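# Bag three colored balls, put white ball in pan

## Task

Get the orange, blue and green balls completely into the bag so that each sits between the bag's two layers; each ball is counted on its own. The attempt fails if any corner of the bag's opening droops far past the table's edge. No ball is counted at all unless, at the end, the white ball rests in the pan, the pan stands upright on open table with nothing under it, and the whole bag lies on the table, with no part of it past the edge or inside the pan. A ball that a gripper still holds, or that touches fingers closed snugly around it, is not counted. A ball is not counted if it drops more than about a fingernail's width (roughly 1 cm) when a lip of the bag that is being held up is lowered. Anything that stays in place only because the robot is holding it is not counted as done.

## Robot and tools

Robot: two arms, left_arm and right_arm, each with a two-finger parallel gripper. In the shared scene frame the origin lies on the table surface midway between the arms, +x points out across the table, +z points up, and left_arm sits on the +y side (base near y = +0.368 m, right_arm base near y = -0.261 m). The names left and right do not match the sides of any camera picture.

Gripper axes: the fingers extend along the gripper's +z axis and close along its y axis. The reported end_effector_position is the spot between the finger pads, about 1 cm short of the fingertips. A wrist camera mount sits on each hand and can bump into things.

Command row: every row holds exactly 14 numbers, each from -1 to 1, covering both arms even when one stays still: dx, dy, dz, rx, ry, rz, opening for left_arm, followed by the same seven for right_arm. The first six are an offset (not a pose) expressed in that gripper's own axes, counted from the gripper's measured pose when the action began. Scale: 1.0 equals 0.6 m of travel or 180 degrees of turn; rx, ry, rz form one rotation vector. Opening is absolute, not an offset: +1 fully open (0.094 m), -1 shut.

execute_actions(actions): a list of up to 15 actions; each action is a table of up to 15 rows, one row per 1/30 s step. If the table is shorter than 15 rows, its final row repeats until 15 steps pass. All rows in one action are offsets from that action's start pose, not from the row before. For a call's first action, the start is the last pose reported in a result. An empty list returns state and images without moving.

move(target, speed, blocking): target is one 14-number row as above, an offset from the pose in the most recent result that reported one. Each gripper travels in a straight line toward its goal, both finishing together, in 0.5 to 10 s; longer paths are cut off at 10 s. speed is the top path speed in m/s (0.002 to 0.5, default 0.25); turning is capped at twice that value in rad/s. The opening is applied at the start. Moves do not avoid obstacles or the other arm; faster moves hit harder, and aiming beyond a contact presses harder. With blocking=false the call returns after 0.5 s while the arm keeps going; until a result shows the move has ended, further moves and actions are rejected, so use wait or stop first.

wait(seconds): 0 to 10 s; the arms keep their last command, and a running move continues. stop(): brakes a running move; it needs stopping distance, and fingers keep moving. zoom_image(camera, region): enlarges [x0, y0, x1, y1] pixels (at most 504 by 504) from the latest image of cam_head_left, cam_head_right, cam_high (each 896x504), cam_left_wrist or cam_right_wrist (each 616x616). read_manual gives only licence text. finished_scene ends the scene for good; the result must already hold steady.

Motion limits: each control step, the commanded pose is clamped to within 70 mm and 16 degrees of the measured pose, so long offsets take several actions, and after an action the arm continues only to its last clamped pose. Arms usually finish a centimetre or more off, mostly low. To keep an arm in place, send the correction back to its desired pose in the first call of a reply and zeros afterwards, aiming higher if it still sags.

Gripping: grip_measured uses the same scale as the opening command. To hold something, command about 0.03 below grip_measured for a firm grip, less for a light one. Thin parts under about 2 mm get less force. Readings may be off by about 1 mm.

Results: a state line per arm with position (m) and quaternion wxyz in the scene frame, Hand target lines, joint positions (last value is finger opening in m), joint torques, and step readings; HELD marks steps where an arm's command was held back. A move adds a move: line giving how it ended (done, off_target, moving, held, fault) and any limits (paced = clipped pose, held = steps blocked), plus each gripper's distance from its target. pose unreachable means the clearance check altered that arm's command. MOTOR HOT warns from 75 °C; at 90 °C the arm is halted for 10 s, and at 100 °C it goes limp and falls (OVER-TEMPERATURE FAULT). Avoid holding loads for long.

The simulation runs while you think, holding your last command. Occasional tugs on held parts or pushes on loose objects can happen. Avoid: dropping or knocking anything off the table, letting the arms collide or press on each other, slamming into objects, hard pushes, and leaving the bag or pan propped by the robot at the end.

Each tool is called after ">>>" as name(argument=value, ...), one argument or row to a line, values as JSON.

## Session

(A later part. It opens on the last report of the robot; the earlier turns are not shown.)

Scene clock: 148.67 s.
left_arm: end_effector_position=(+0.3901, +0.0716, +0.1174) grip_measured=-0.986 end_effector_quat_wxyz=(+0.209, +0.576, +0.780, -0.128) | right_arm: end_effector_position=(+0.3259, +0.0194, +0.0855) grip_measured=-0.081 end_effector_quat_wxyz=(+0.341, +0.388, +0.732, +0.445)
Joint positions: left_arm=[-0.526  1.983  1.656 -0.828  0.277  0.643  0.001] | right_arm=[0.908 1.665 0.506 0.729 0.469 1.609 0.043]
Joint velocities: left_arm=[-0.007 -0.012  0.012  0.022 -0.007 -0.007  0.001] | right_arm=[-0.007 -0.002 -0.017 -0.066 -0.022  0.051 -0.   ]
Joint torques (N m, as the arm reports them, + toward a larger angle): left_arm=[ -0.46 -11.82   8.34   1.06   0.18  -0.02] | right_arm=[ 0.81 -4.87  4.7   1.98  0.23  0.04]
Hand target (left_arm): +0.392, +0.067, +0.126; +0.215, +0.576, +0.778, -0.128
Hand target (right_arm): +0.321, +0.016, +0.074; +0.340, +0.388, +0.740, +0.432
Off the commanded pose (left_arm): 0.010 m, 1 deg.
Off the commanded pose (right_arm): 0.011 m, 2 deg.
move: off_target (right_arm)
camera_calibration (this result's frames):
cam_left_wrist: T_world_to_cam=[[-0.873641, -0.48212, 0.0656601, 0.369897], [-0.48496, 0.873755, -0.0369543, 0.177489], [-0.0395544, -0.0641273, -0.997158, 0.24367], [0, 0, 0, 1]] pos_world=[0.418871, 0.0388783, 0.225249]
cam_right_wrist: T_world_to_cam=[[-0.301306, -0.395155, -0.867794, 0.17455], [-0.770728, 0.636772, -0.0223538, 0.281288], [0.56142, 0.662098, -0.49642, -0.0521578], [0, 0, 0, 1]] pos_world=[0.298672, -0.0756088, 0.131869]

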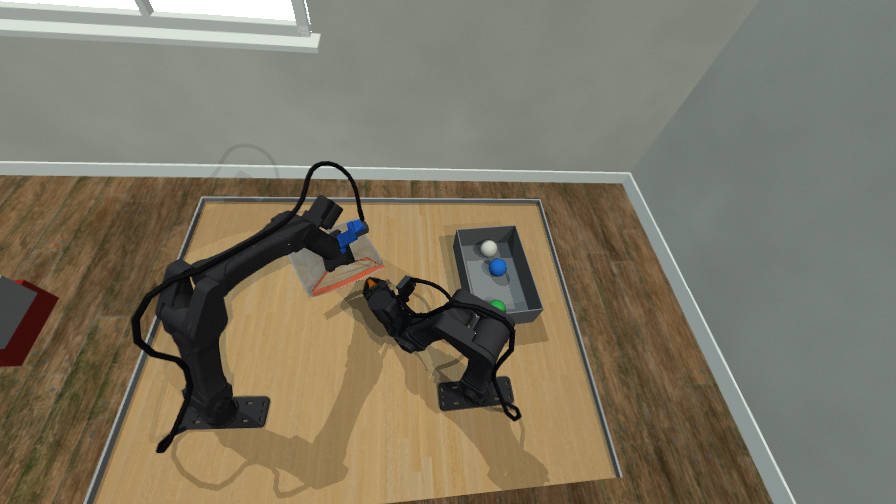

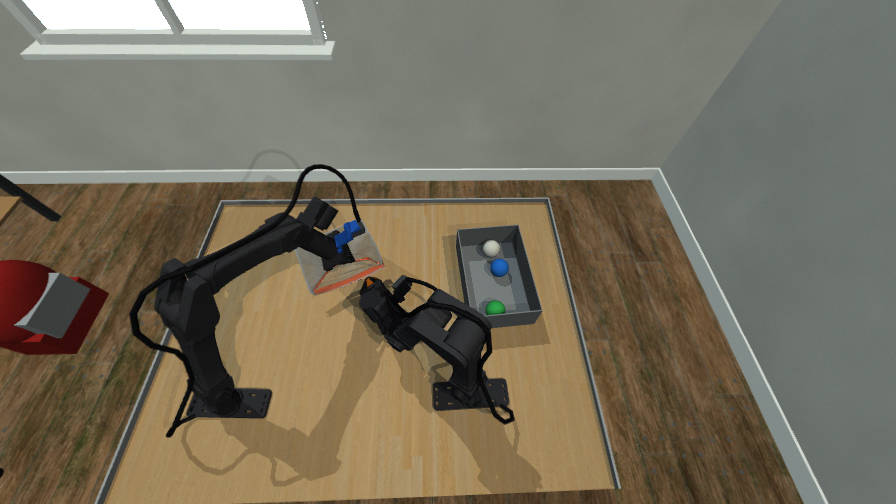

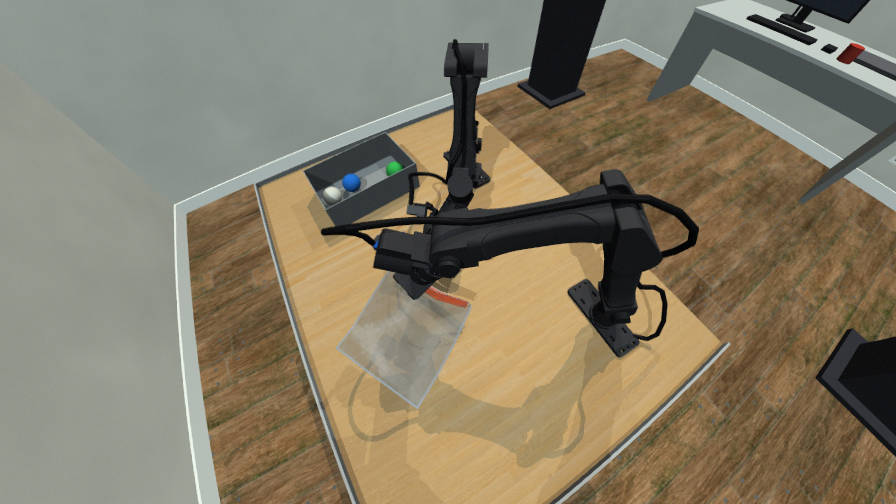

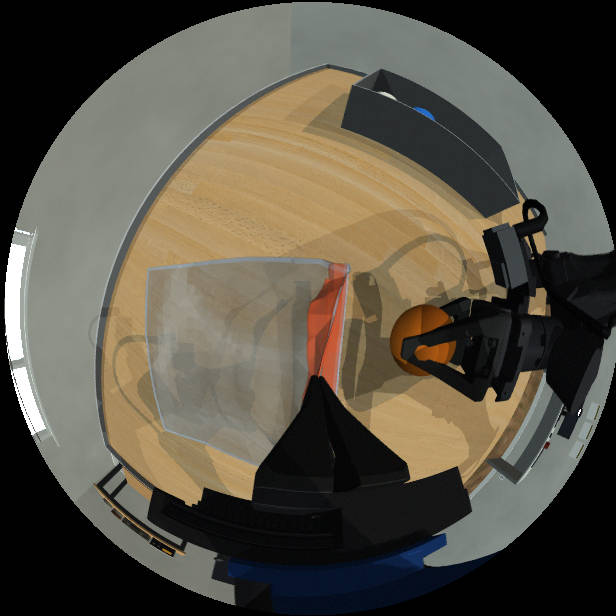

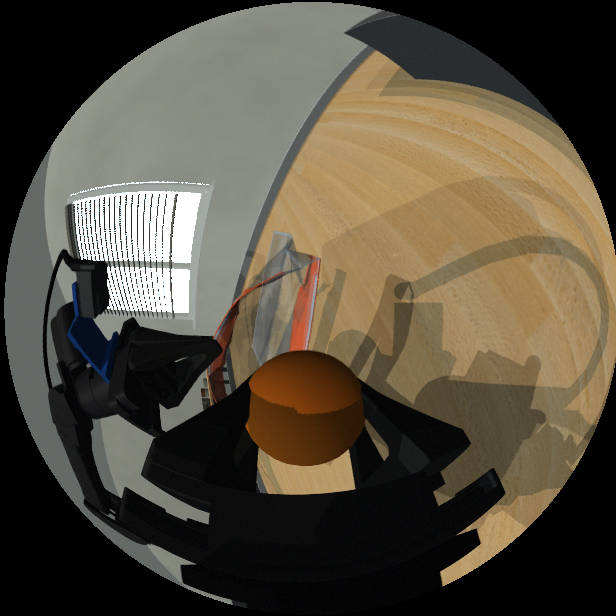

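>>> move(
  target=[-0.01,0,-0.008,0,0,0,-1, -0.006,0.012,0.075,0,0,0,-0.115],
  speed=0.05,
)

Scene clock: 150.17 s.
left_arm: end_effector_position=(+0.3882, +0.0733, +0.1162) grip_measured=-0.986 end_effector_quat_wxyz=(+0.203, +0.576, +0.781, -0.127) | right_arm: end_effector_position=(+0.3621, +0.0350, +0.0780) grip_measured=-0.081 end_effector_quat_wxyz=(+0.337, +0.392, +0.729, +0.450)
Joint positions: left_arm=[-0.526  1.983  1.656 -0.839  0.274  0.642  0.001] | right_arm=[0.838 1.808 0.631 0.764 0.401 1.591 0.043]
Joint velocities: left_arm=[ 0.007 -0.032  0.017 -0.007  0.022  0.051  0.   ] | right_arm=[-0.027 -0.022  0.007  0.022 -0.037  0.022 -0.001]
Joint torques (N m, as the arm reports them, + toward a larger angle): left_arm=[ -0.53 -11.83   8.4    1.06   0.16  -0.02] | right_arm=[-0.66 -5.92  8.02  2.03  0.1  -0.14]
Hand target (left_arm): +0.390, +0.069, +0.124; +0.209, +0.576, +0.780, -0.127
Hand target (right_arm): +0.367, +0.036, +0.076; +0.341, +0.388, +0.732, +0.445
Off the commanded pose (left_arm): 0.010 m, 1 deg.
Off the commanded pose (right_arm): 0.006 m, 1 deg.
move: done
camera_calibration (this result's frames):
cam_left_wrist: T_world_to_cam=[[-0.872454, -0.483743, 0.0694088, 0.36836], [-0.486323, 0.873396, -0.0258589, 0.174328], [-0.0481124, -0.0563157, -0.997253, 0.245264], [0, 0, 0, 1]] pos_world=[0.417957, 0.0397464, 0.223531]
cam_right_wrist: T_world_to_cam=[[-0.305054, -0.381926, -0.872396, 0.186393], [-0.770212, 0.637712, -0.00986052, 0.297905], [0.560104, 0.668921, -0.4887, -0.0868303], [0, 0, 0, 1]] pos_world=[0.334943, -0.0607068, 0.123112]

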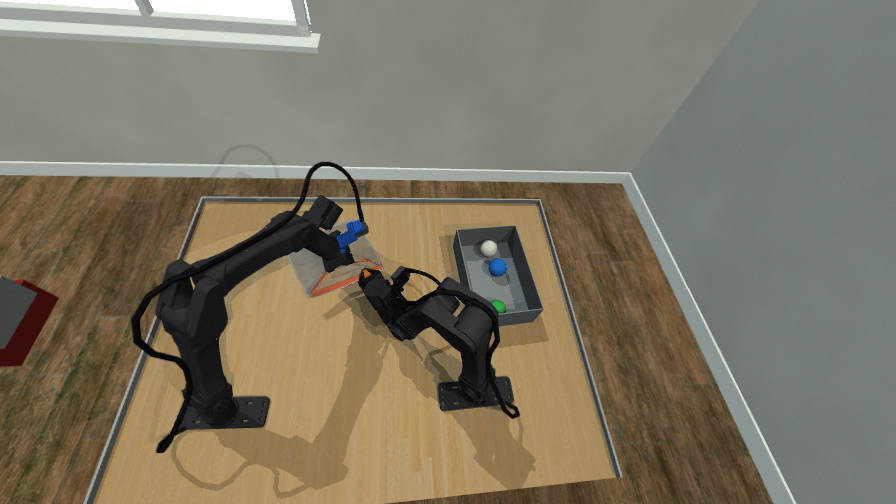

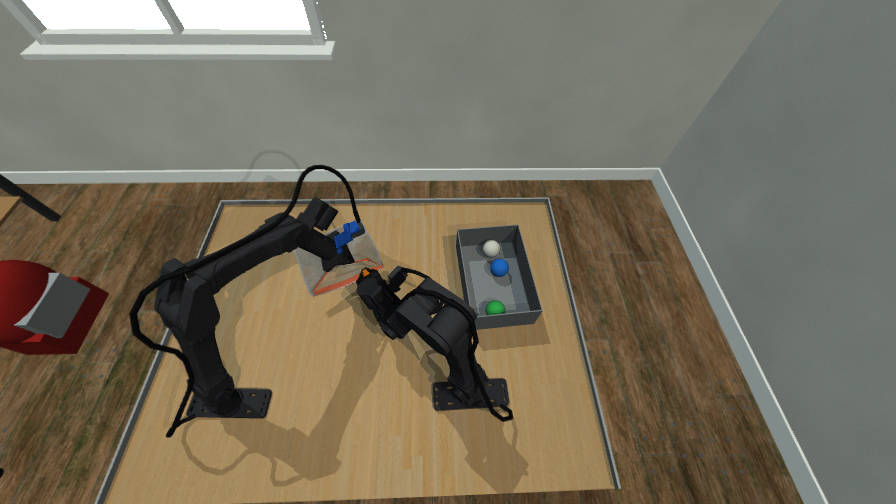

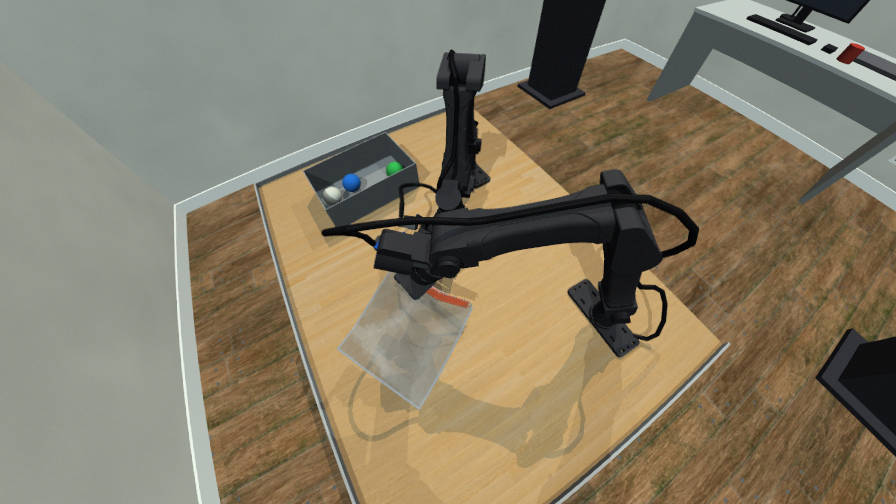

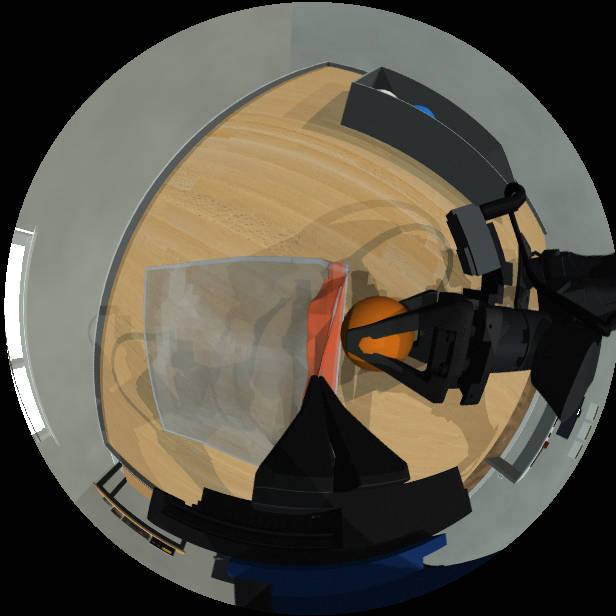

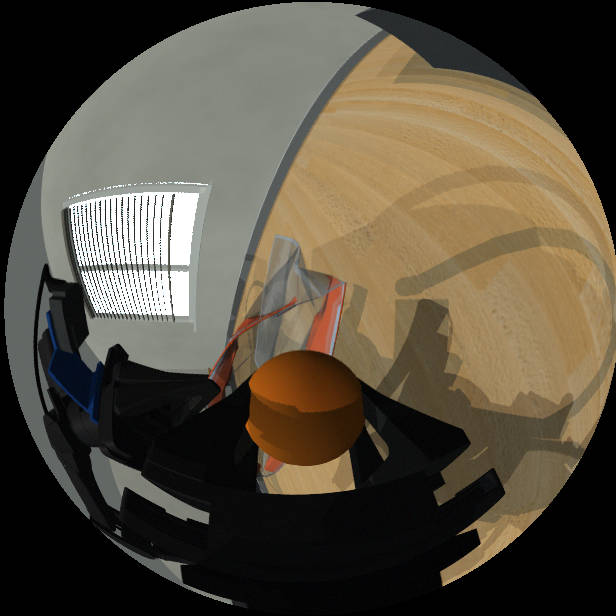

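>>> move(
  target=[-0.03,0,-0.04,0,0,0,-1, 0,-0.02,0.01,0,0,0,-0.115],
  speed=0.05,
)

>>> move(
  target=[-0.01,0,-0.01,0,0,0,-1, -0.005,0.022,0.07,0,0,0,-0.115],
  speed=0.04,
)

Scene clock: 151.90 s.
left_arm: end_effector_position=(+0.3894, +0.0734, +0.1412) grip_measured=-0.986 end_effector_quat_wxyz=(+0.203, +0.573, +0.784, -0.125) | right_arm: end_effector_position=(+0.3646, +0.0394, +0.0774) grip_measured=-0.081 end_effector_quat_wxyz=(+0.337, +0.390, +0.721, +0.463)
Joint positions: left_arm=[-0.526  1.983  1.755 -0.939  0.27   0.636  0.001] | right_arm=[0.838 1.842 0.631 0.83  0.395 1.59  0.043]
Joint velocities: left_arm=[-0.007  0.007 -0.002 -0.007 -0.007 -0.066  0.001] | right_arm=[ 0.012  0.002  0.012 -0.007 -0.037 -0.007 -0.001]
Joint torques (N m, as the arm reports them, + toward a larger angle): left_arm=[ -0.95 -11.48   7.98   1.06   0.16  -0.03] | right_arm=[-0.61 -6.16  4.86  2.05  0.08 -0.01]
Hand target (left_arm): +0.388, +0.068, +0.146; +0.204, +0.576, +0.781, -0.127
Hand target (right_arm): +0.364, +0.034, +0.065; +0.336, +0.392, +0.729, +0.449
Off the commanded pose (left_arm): 0.007 m, 0 deg.
Off the commanded pose (right_arm): 0.014 m, 2 deg.
move: off_target (right_arm)
camera_calibration (this result's frames):
cam_left_wrist: T_world_to_cam=[[-0.868981, -0.490037, 0.0688173, 0.36693], [-0.492486, 0.869998, -0.0236842, 0.17787], [-0.0482647, -0.0544727, -0.997348, 0.270193], [0, 0, 0, 1]] pos_world=[0.419494, 0.0397803, 0.248438]
cam_right_wrist: T_world_to_cam=[[-0.28643, -0.361868, -0.887136, 0.181779], [-0.773565, 0.633657, -0.00871105, 0.298304], [0.565292, 0.683762, -0.461427, -0.0960403], [0, 0, 0, 1]] pos_world=[0.337115, -0.0575737, 0.119546]

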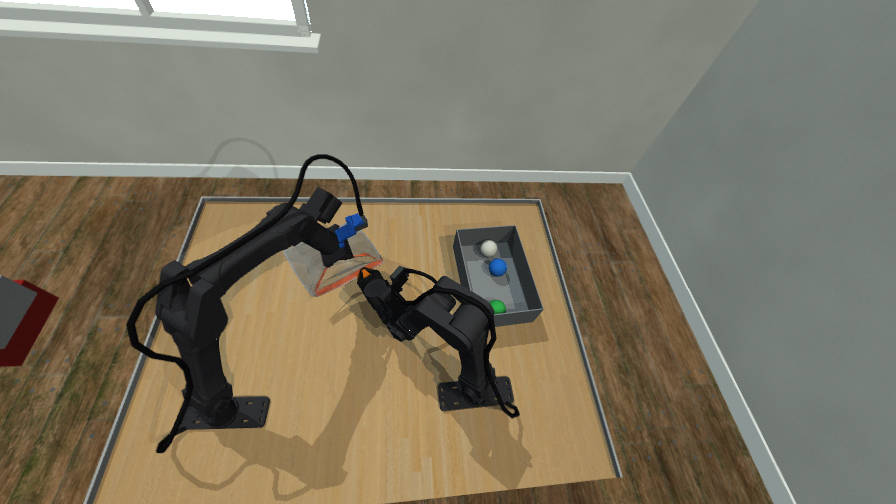

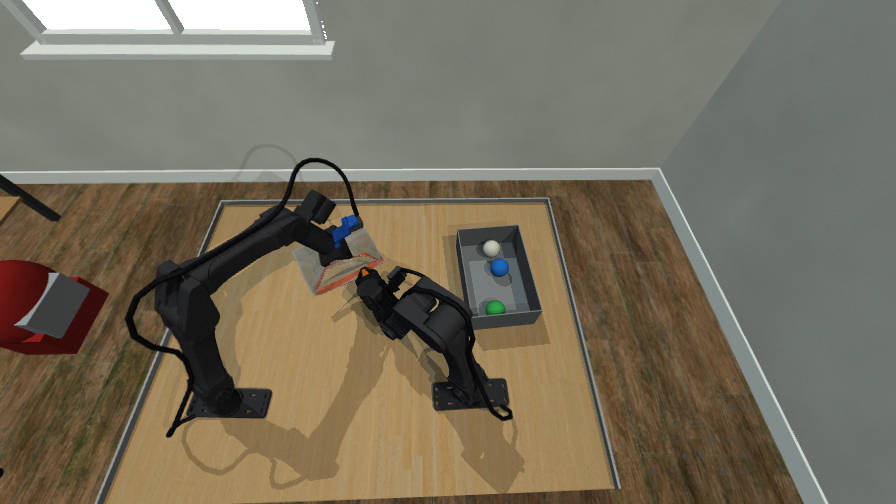

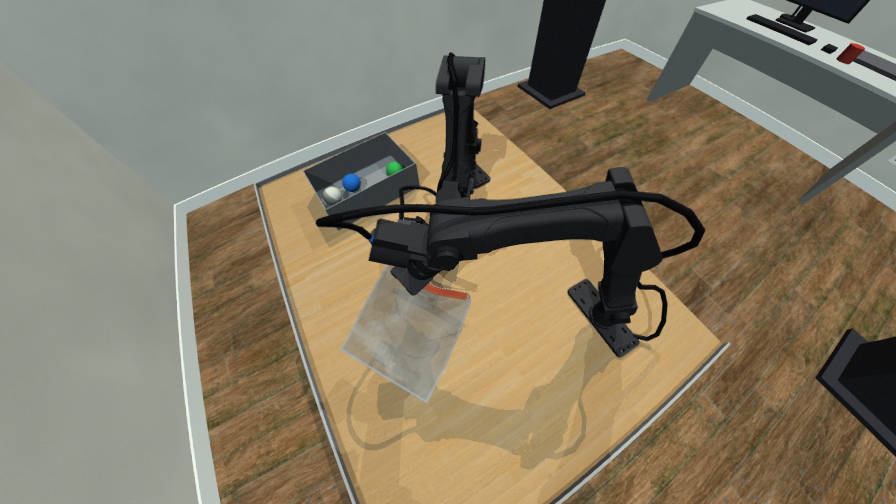

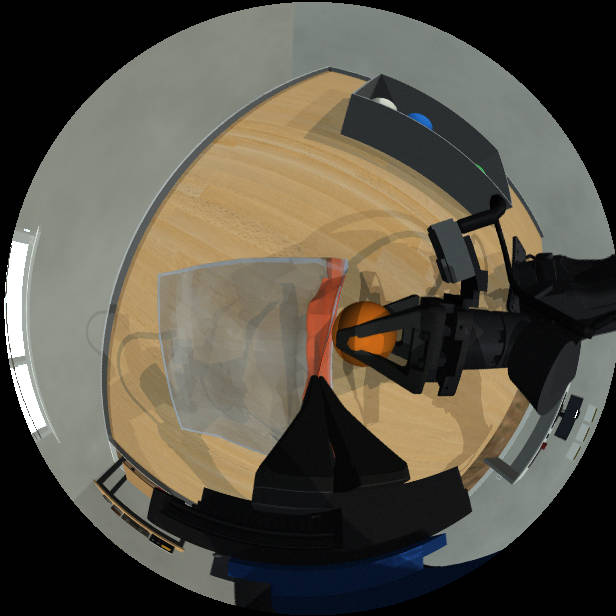

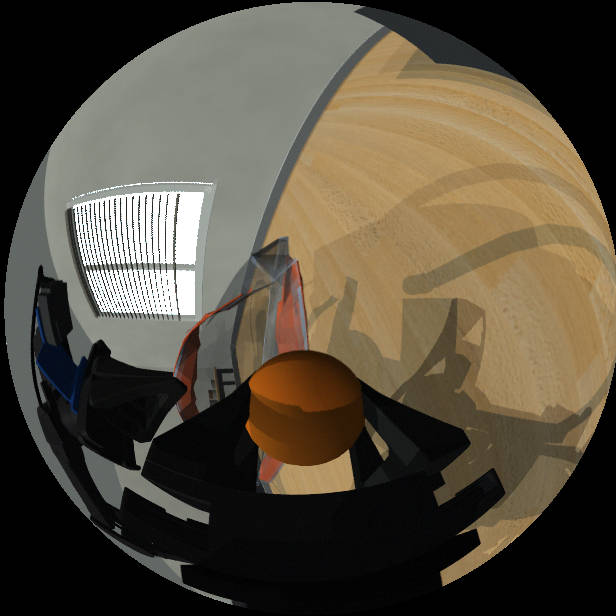

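Scene clock: 153.27 s.
left_arm: end_effector_position=(+0.3870, +0.0758, +0.1396) grip_measured=-0.986 end_effector_quat_wxyz=(+0.196, +0.573, +0.786, -0.124) | right_arm: end_effector_position=(+0.4005, +0.0586, +0.0856) grip_measured=-0.081 end_effector_quat_wxyz=(+0.336, +0.392, +0.709, +0.480)
Joint positions: left_arm=[-0.526  1.983  1.755 -0.955  0.266  0.636  0.001] | right_arm=[0.791 1.937 0.78  0.818 0.347 1.585 0.043]
Joint velocities: left_arm=[-0.012 -0.022 -0.002 -0.022  0.037  0.022  0.   ] | right_arm=[-0.012 -0.012  0.012 -0.066  0.051  0.066  0.   ]
Joint torques (N m, as the arm reports them, + toward a larger angle): left_arm=[ -0.53 -11.73   8.73   1.01   0.21  -0.03] | right_arm=[-0.64 -7.19  8.2   1.83  0.02 -0.14]
Hand target (left_arm): +0.390, +0.071, +0.149; +0.203, +0.573, +0.784, -0.125
Hand target (right_arm): +0.404, +0.057, +0.076; +0.338, +0.389, +0.721, +0.463
Off the commanded pose (left_arm): 0.011 m, 1 deg.
Off the commanded pose (right_arm): 0.011 m, 2 deg.
move: off_target (left_arm, right_arm)
camera_calibration (this result's frames):
cam_left_wrist: T_world_to_cam=[[-0.867189, -0.492695, 0.0723488, 0.3652], [-0.494489, 0.869145, -0.00818894, 0.173198], [-0.0588469, -0.0428771, -0.997346, 0.271809], [0, 0, 0, 1]] pos_world=[0.418338, 0.0410521, 0.246084]
cam_right_wrist: T_world_to_cam=[[-0.271109, -0.327359, -0.905172, 0.199752], [-0.773318, 0.634014, 0.00232409, 0.312958], [0.57313, 0.700616, -0.42504, -0.132897], [0, 0, 0, 1]] pos_world=[0.372338, -0.0399193, 0.123596]

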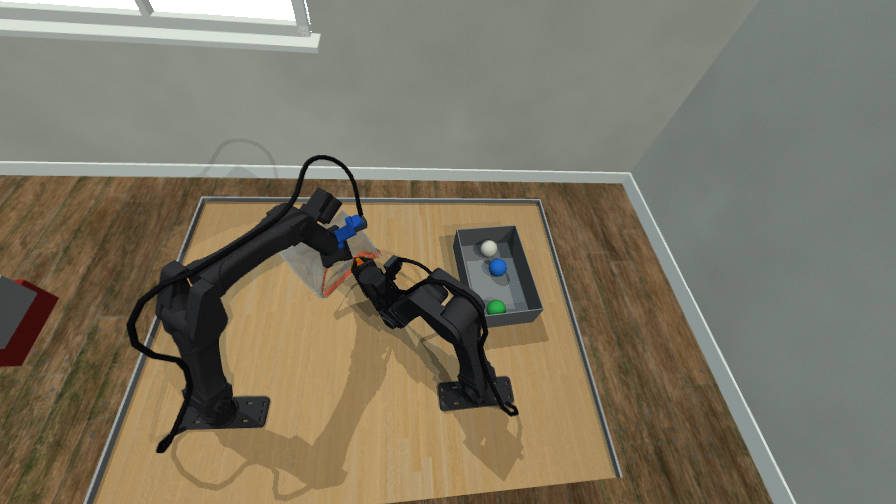

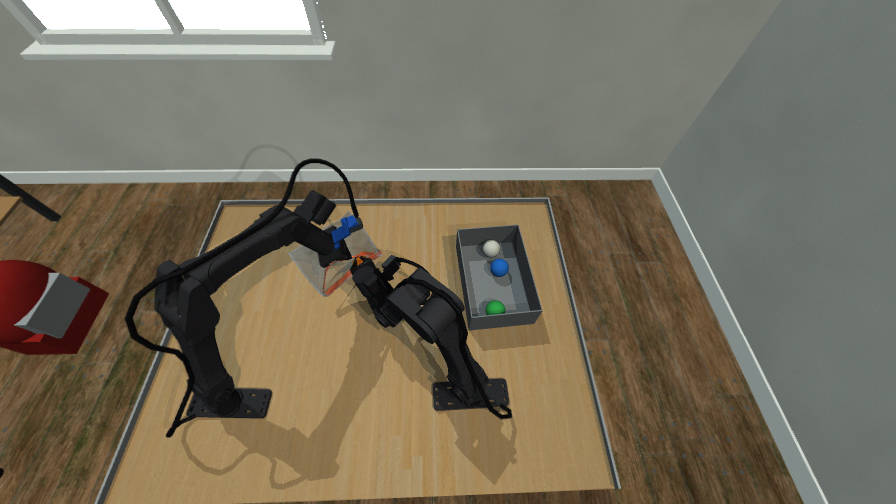

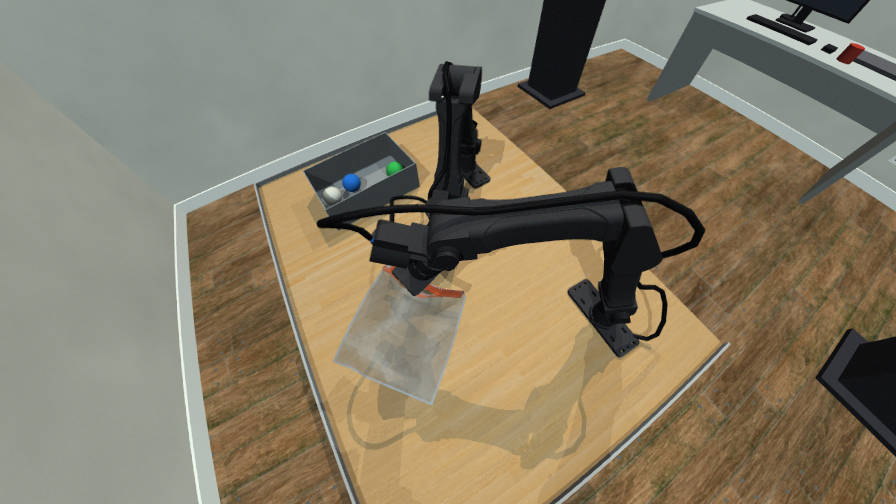

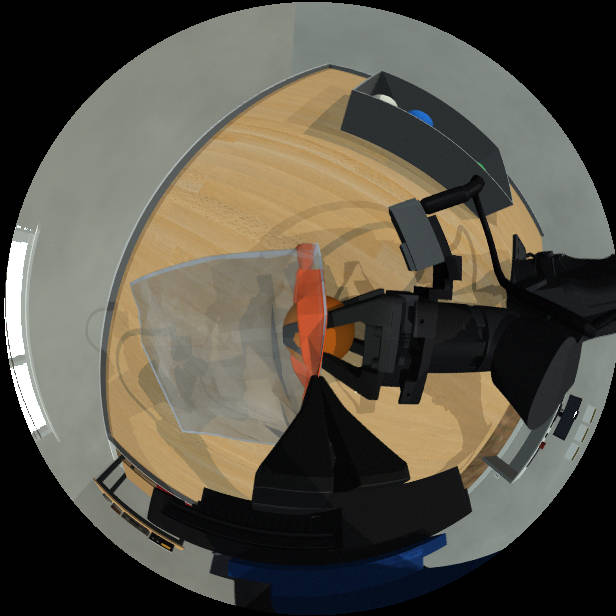

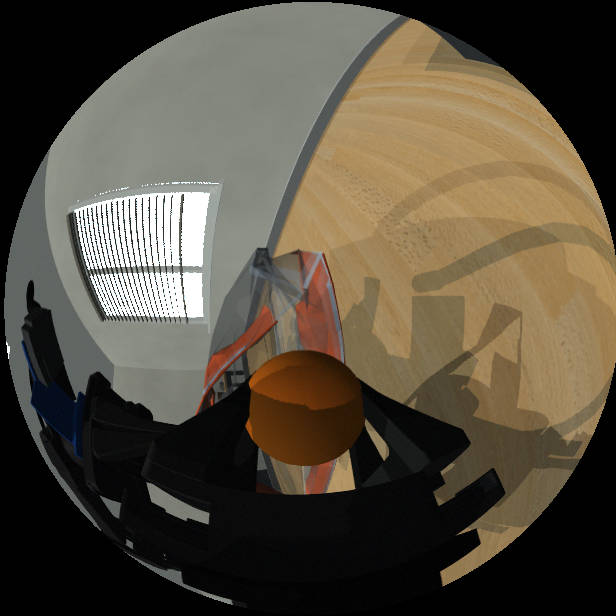

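>>> move(
  target=[-0.01,0,-0.01,0,0,0,-1, 0,-0.01,0.08,0,0,0,-0.115],
  speed=0.04,
)

Scene clock: 155.10 s.
left_arm: end_effector_position=(+0.3877, +0.0768, +0.1421) grip_measured=-0.986 end_effector_quat_wxyz=(+0.195, +0.573, +0.787, -0.120) | right_arm: end_effector_position=(+0.4338, +0.0773, +0.0679) grip_measured=-0.081 end_effector_quat_wxyz=(+0.331, +0.395, +0.707, +0.484)
Joint positions: left_arm=[-0.526  1.984  1.769 -0.968  0.259  0.635  0.001] | right_arm=[0.757 2.092 0.931 0.827 0.31  1.585 0.043]
Joint velocities: left_arm=[0.012 0.002 0.012 0.051 0.037 0.037 0.   ] | right_arm=[-0.032 -0.022  0.007 -0.022 -0.022 -0.022  0.   ]
Joint torques (N m, as the arm reports them, + toward a larger angle): left_arm=[ -0.38 -11.74   8.     0.95   0.22  -0.01] | right_arm=[-0.7  -8.68  8.2   2.08  0.05 -0.13]
Hand target (left_arm): +0.387, +0.073, +0.148; +0.196, +0.573, +0.786, -0.124
Hand target (right_arm): +0.440, +0.077, +0.065; +0.336, +0.392, +0.709, +0.480
Off the commanded pose (left_arm): 0.007 m, 0 deg.
Off the commanded pose (right_arm): 0.007 m, 1 deg.
move: done
camera_calibration (this result's frames):
cam_left_wrist: T_world_to_cam=[[-0.865696, -0.495961, 0.0677697, 0.366383], [-0.497327, 0.867555, -0.00385162, 0.173273], [-0.0568837, -0.037038, -0.997694, 0.273247], [0, 0, 0, 1]] pos_world=[0.418893, 0.0415081, 0.248454]
cam_right_wrist: T_world_to_cam=[[-0.275414, -0.317068, -0.907532, 0.200123], [-0.774422, 0.632513, 0.0140347, 0.326671], [0.569576, 0.706679, -0.419748, -0.171977], [0, 0, 0, 1]] pos_world=[0.406052, -0.0216389, 0.104847]

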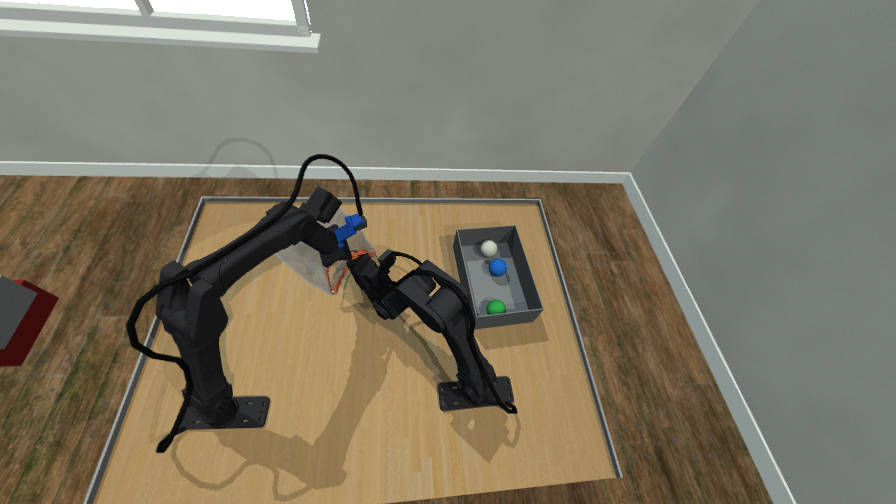

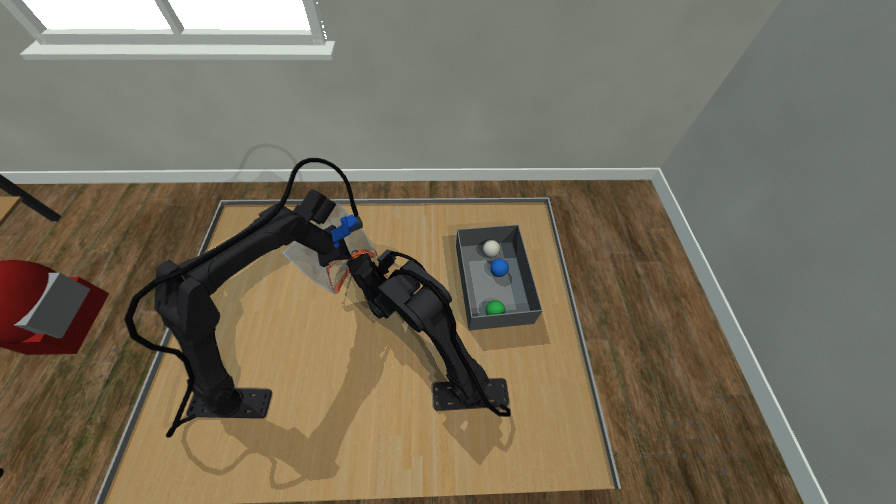

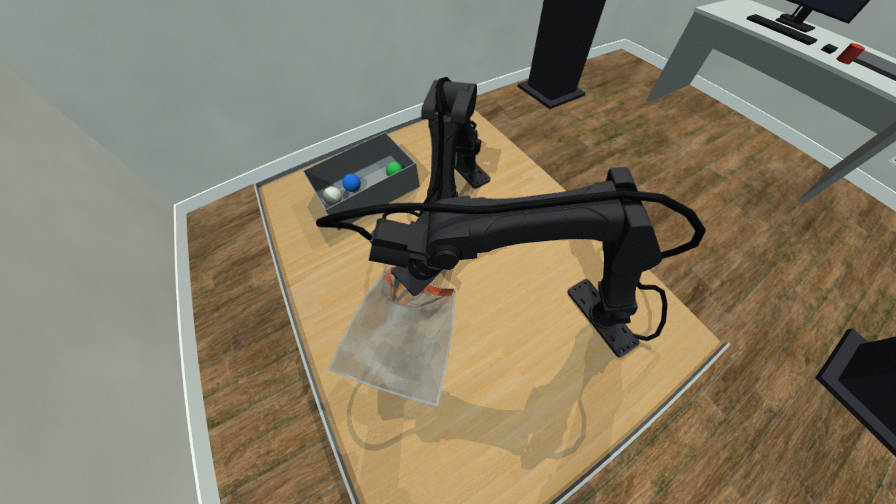

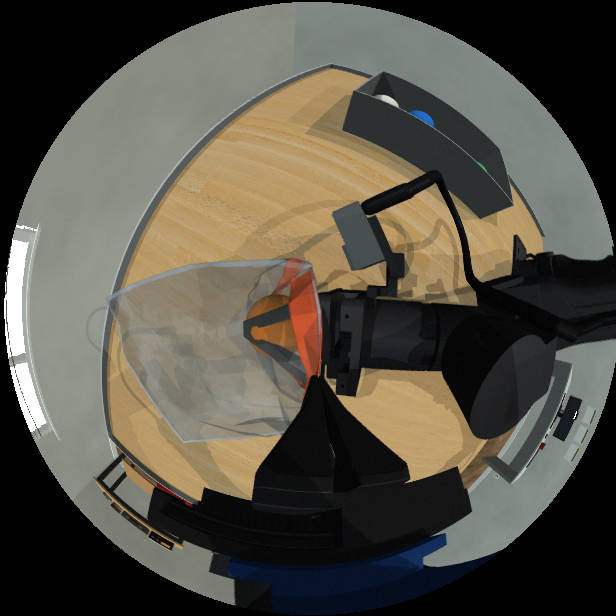

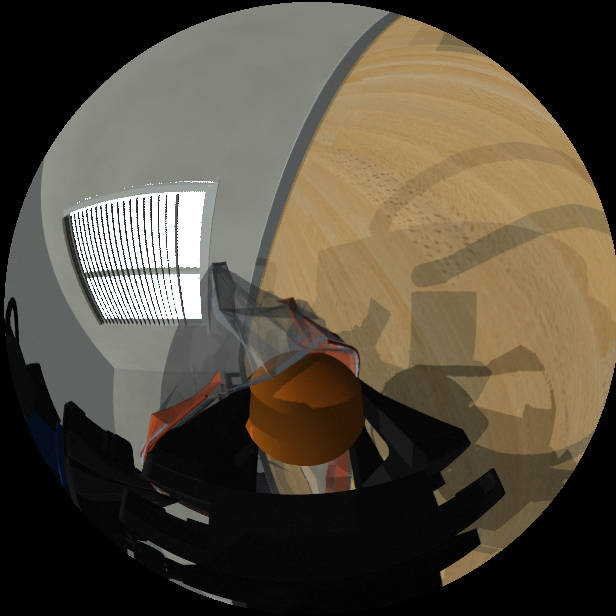

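>>> move(
  target=[-0.01,-0.04,-0.01,0,0,0,-1, 0,0,0,0,0,0,0.25],
  speed=0.04,
)

>>> move(
  target=[-0.01,0,-0.01,0,0,0,-1, 0,0.005,-0.1,0,0,0,0.25],
  speed=0.05,
)

Scene clock: 156.30 s.
left_arm: end_effector_position=(+0.3704, +0.0675, +0.1445) grip_measured=-0.986 end_effector_quat_wxyz=(+0.190, +0.572, +0.789, -0.118) | right_arm: end_effector_position=(+0.4338, +0.0774, +0.0679) grip_measured=+0.249 end_effector_quat_wxyz=(+0.331, +0.395, +0.707, +0.484)
Joint positions: left_arm=[-0.571  1.953  1.738 -0.968  0.237  0.59   0.001] | right_arm=[0.757 2.092 0.931 0.827 0.309 1.585 0.059]
Joint velocities: left_arm=[ 0.002 -0.017 -0.002  0.051 -0.022 -0.066 -0.   ] | right_arm=[ 0.002  0.007 -0.007 -0.051 -0.037 -0.022  0.   ]
Joint torques (N m, as the arm reports them, + toward a larger angle): left_arm=[ -0.73 -13.89   4.95   1.24   0.18   0.01] | right_arm=[  0.06 -10.28   6.37   2.05   0.07   0.01]
Hand target (left_arm): +0.365, +0.066, +0.149; +0.194, +0.573, +0.787, -0.121
Hand target (right_arm): +0.434, +0.077, +0.068; +0.331, +0.395, +0.707, +0.484
Off the commanded pose (left_arm): 0.007 m, 1 deg.
Off the commanded pose (right_arm): 0.000 m, 0 deg.
move: done
camera_calibration (this result's frames):
cam_left_wrist: T_world_to_cam=[[-0.863569, -0.499507, 0.0688598, 0.345994], [-0.500235, 0.865857, 0.00747452, 0.172304], [-0.0633563, -0.0279913, -0.997598, 0.276026], [0, 0, 0, 1]] pos_world=[0.40247, 0.0313623, 0.25025]
cam_right_wrist: T_world_to_cam=[[-0.27538, -0.317087, -0.907536, 0.200114], [-0.774649, 0.632233, 0.0141592, 0.32672], [0.569284, 0.706921, -0.419736, -0.171896], [0, 0, 0, 1]] pos_world=[0.406059, -0.0215926, 0.104834]

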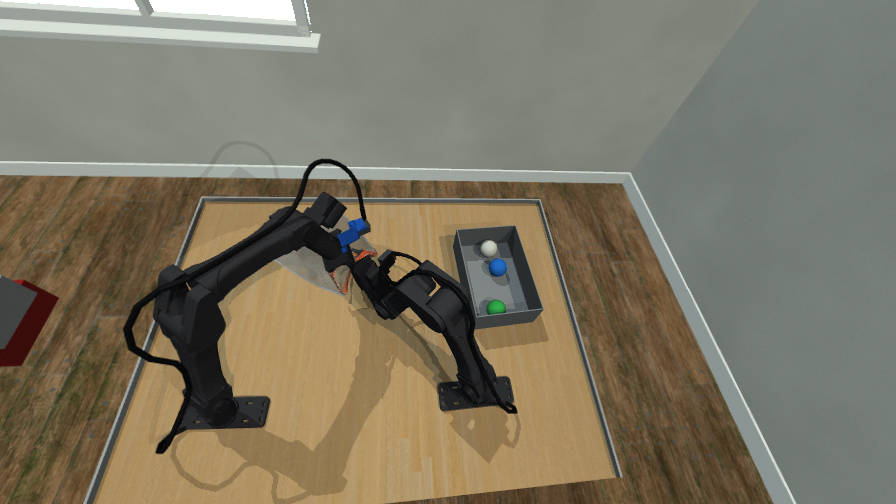

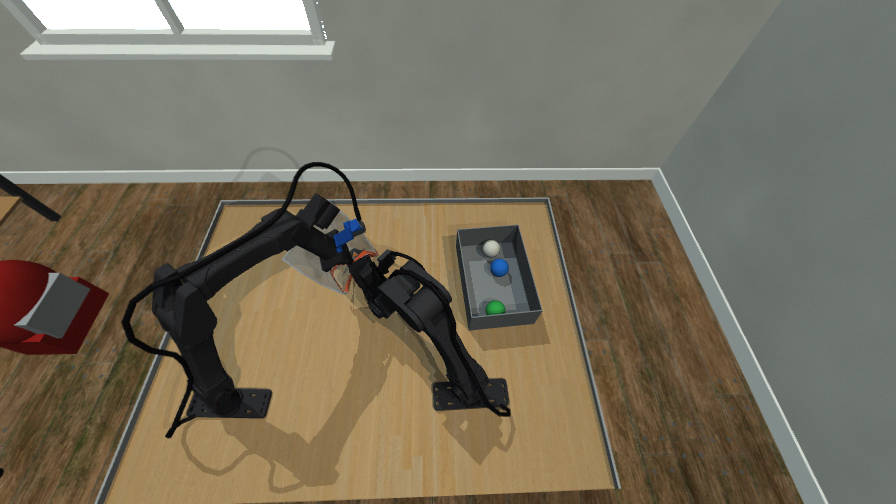

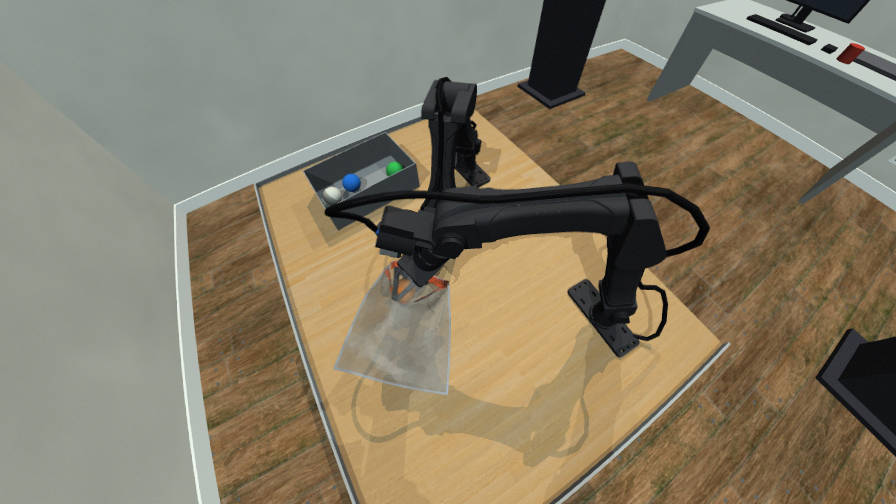

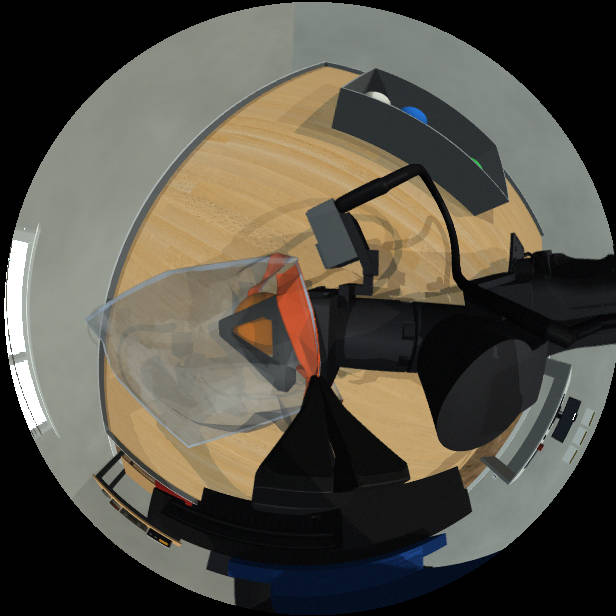

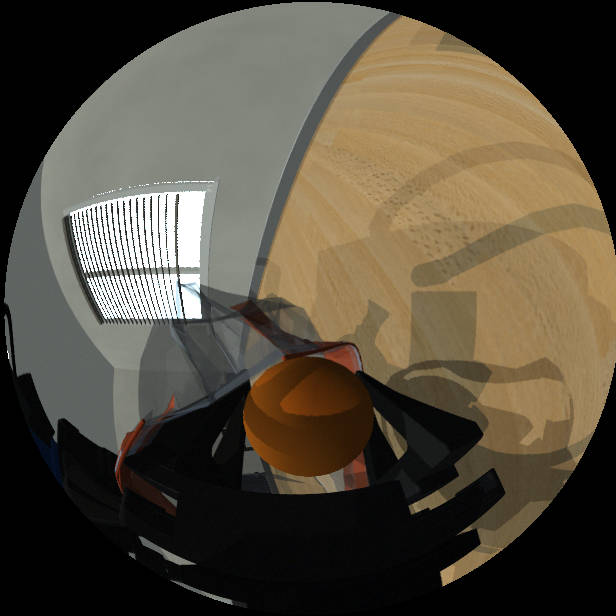

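Scene clock: 157.83 s.
left_arm: end_effector_position=(+0.3704, +0.0680, +0.1468) grip_measured=-0.986 end_effector_quat_wxyz=(+0.188, +0.571, +0.790, -0.117) | right_arm: end_effector_position=(+0.3884, +0.0544, +0.0868) grip_measured=+0.249 end_effector_quat_wxyz=(+0.330, +0.393, +0.708, +0.484)
Joint positions: left_arm=[-0.571  1.955  1.752 -0.983  0.234  0.59   0.001] | right_arm=[0.805 1.901 0.73  0.831 0.35  1.6   0.059]
Joint velocities: left_arm=[ 0.002  0.017  0.012  0.007  0.022  0.022 -0.001] | right_arm=[ 0.007  0.007  0.002  0.022 -0.066  0.022 -0.   ]
Joint torques (N m, as the arm reports them, + toward a larger angle): left_arm=[ -0.47 -11.38   7.91   1.     0.17  -0.02] | right_arm=[  0.69 -10.27   4.85   1.99   0.17   0.05]
Hand target (left_arm): +0.371, +0.065, +0.152; +0.190, +0.572, +0.789, -0.119
Hand target (right_arm): +0.384, +0.053, +0.090; +0.331, +0.395, +0.707, +0.484
Off the commanded pose (left_arm): 0.007 m, 0 deg.
Off the commanded pose (right_arm): 0.006 m, 0 deg.
move: done
camera_calibration (this result's frames):
cam_left_wrist: T_world_to_cam=[[-0.862847, -0.500799, 0.0685238, 0.345949], [-0.501262, 0.865219, 0.0115016, 0.171707], [-0.065048, -0.0244243, -0.997583, 0.278769], [0, 0, 0, 1]] pos_world=[0.402705, 0.0314956, 0.252415]
cam_right_wrist: T_world_to_cam=[[-0.274352, -0.318454, -0.907369, 0.197155], [-0.777186, 0.62911, 0.0141942, 0.306912], [0.566315, 0.709089, -0.420096, -0.1208], [0, 0, 0, 1]] pos_world=[0.361028, -0.0446386, 0.123788]

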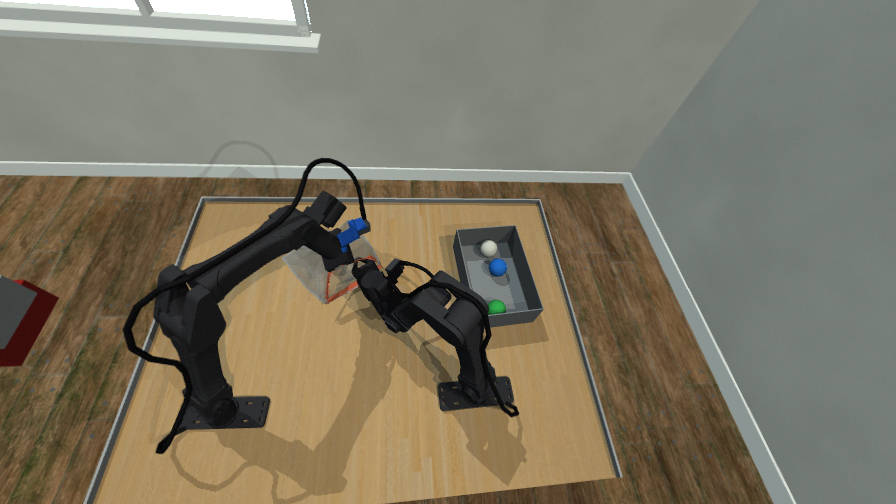

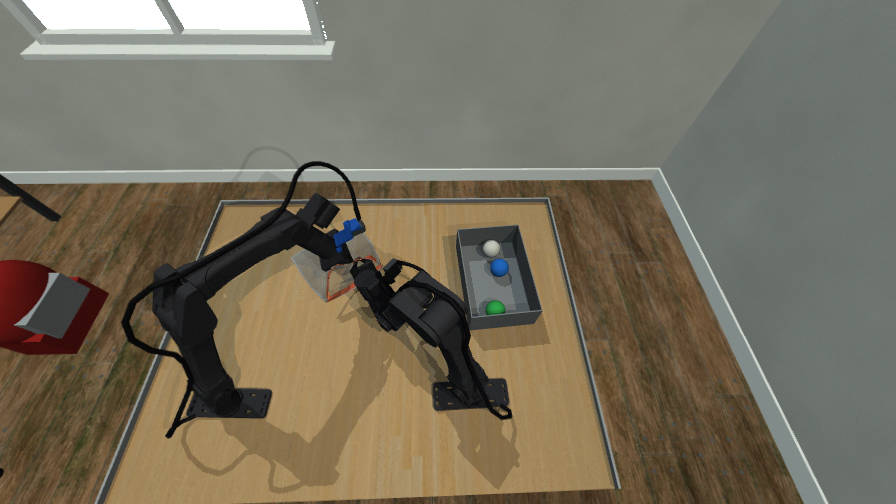

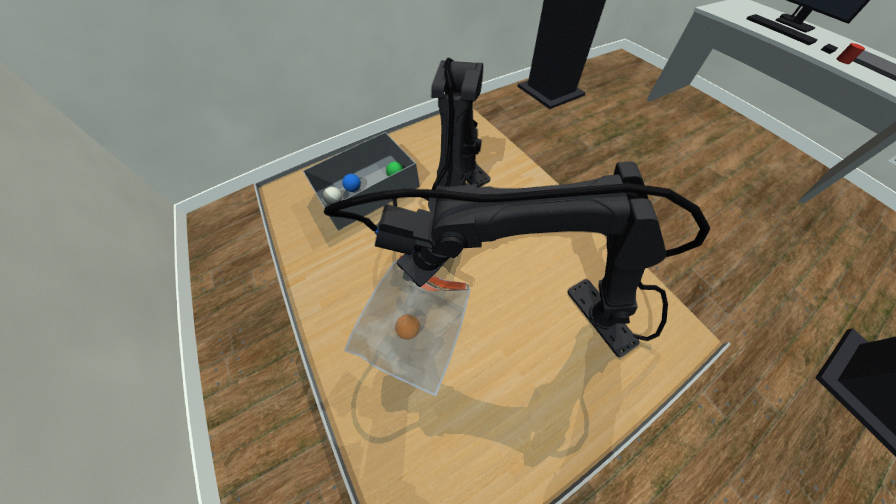

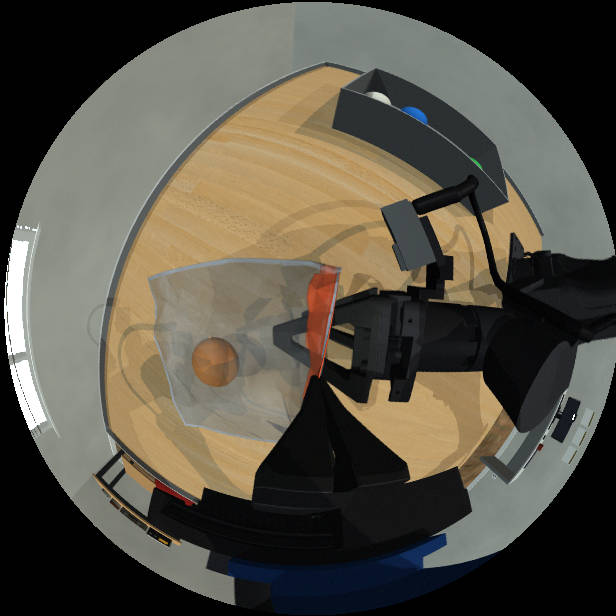

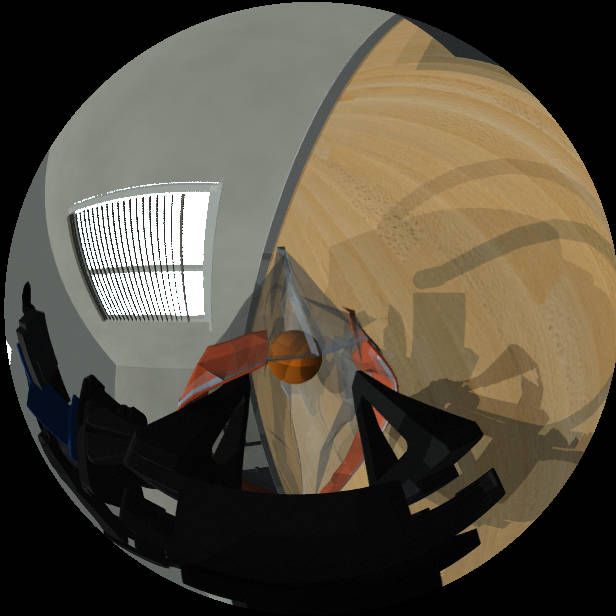

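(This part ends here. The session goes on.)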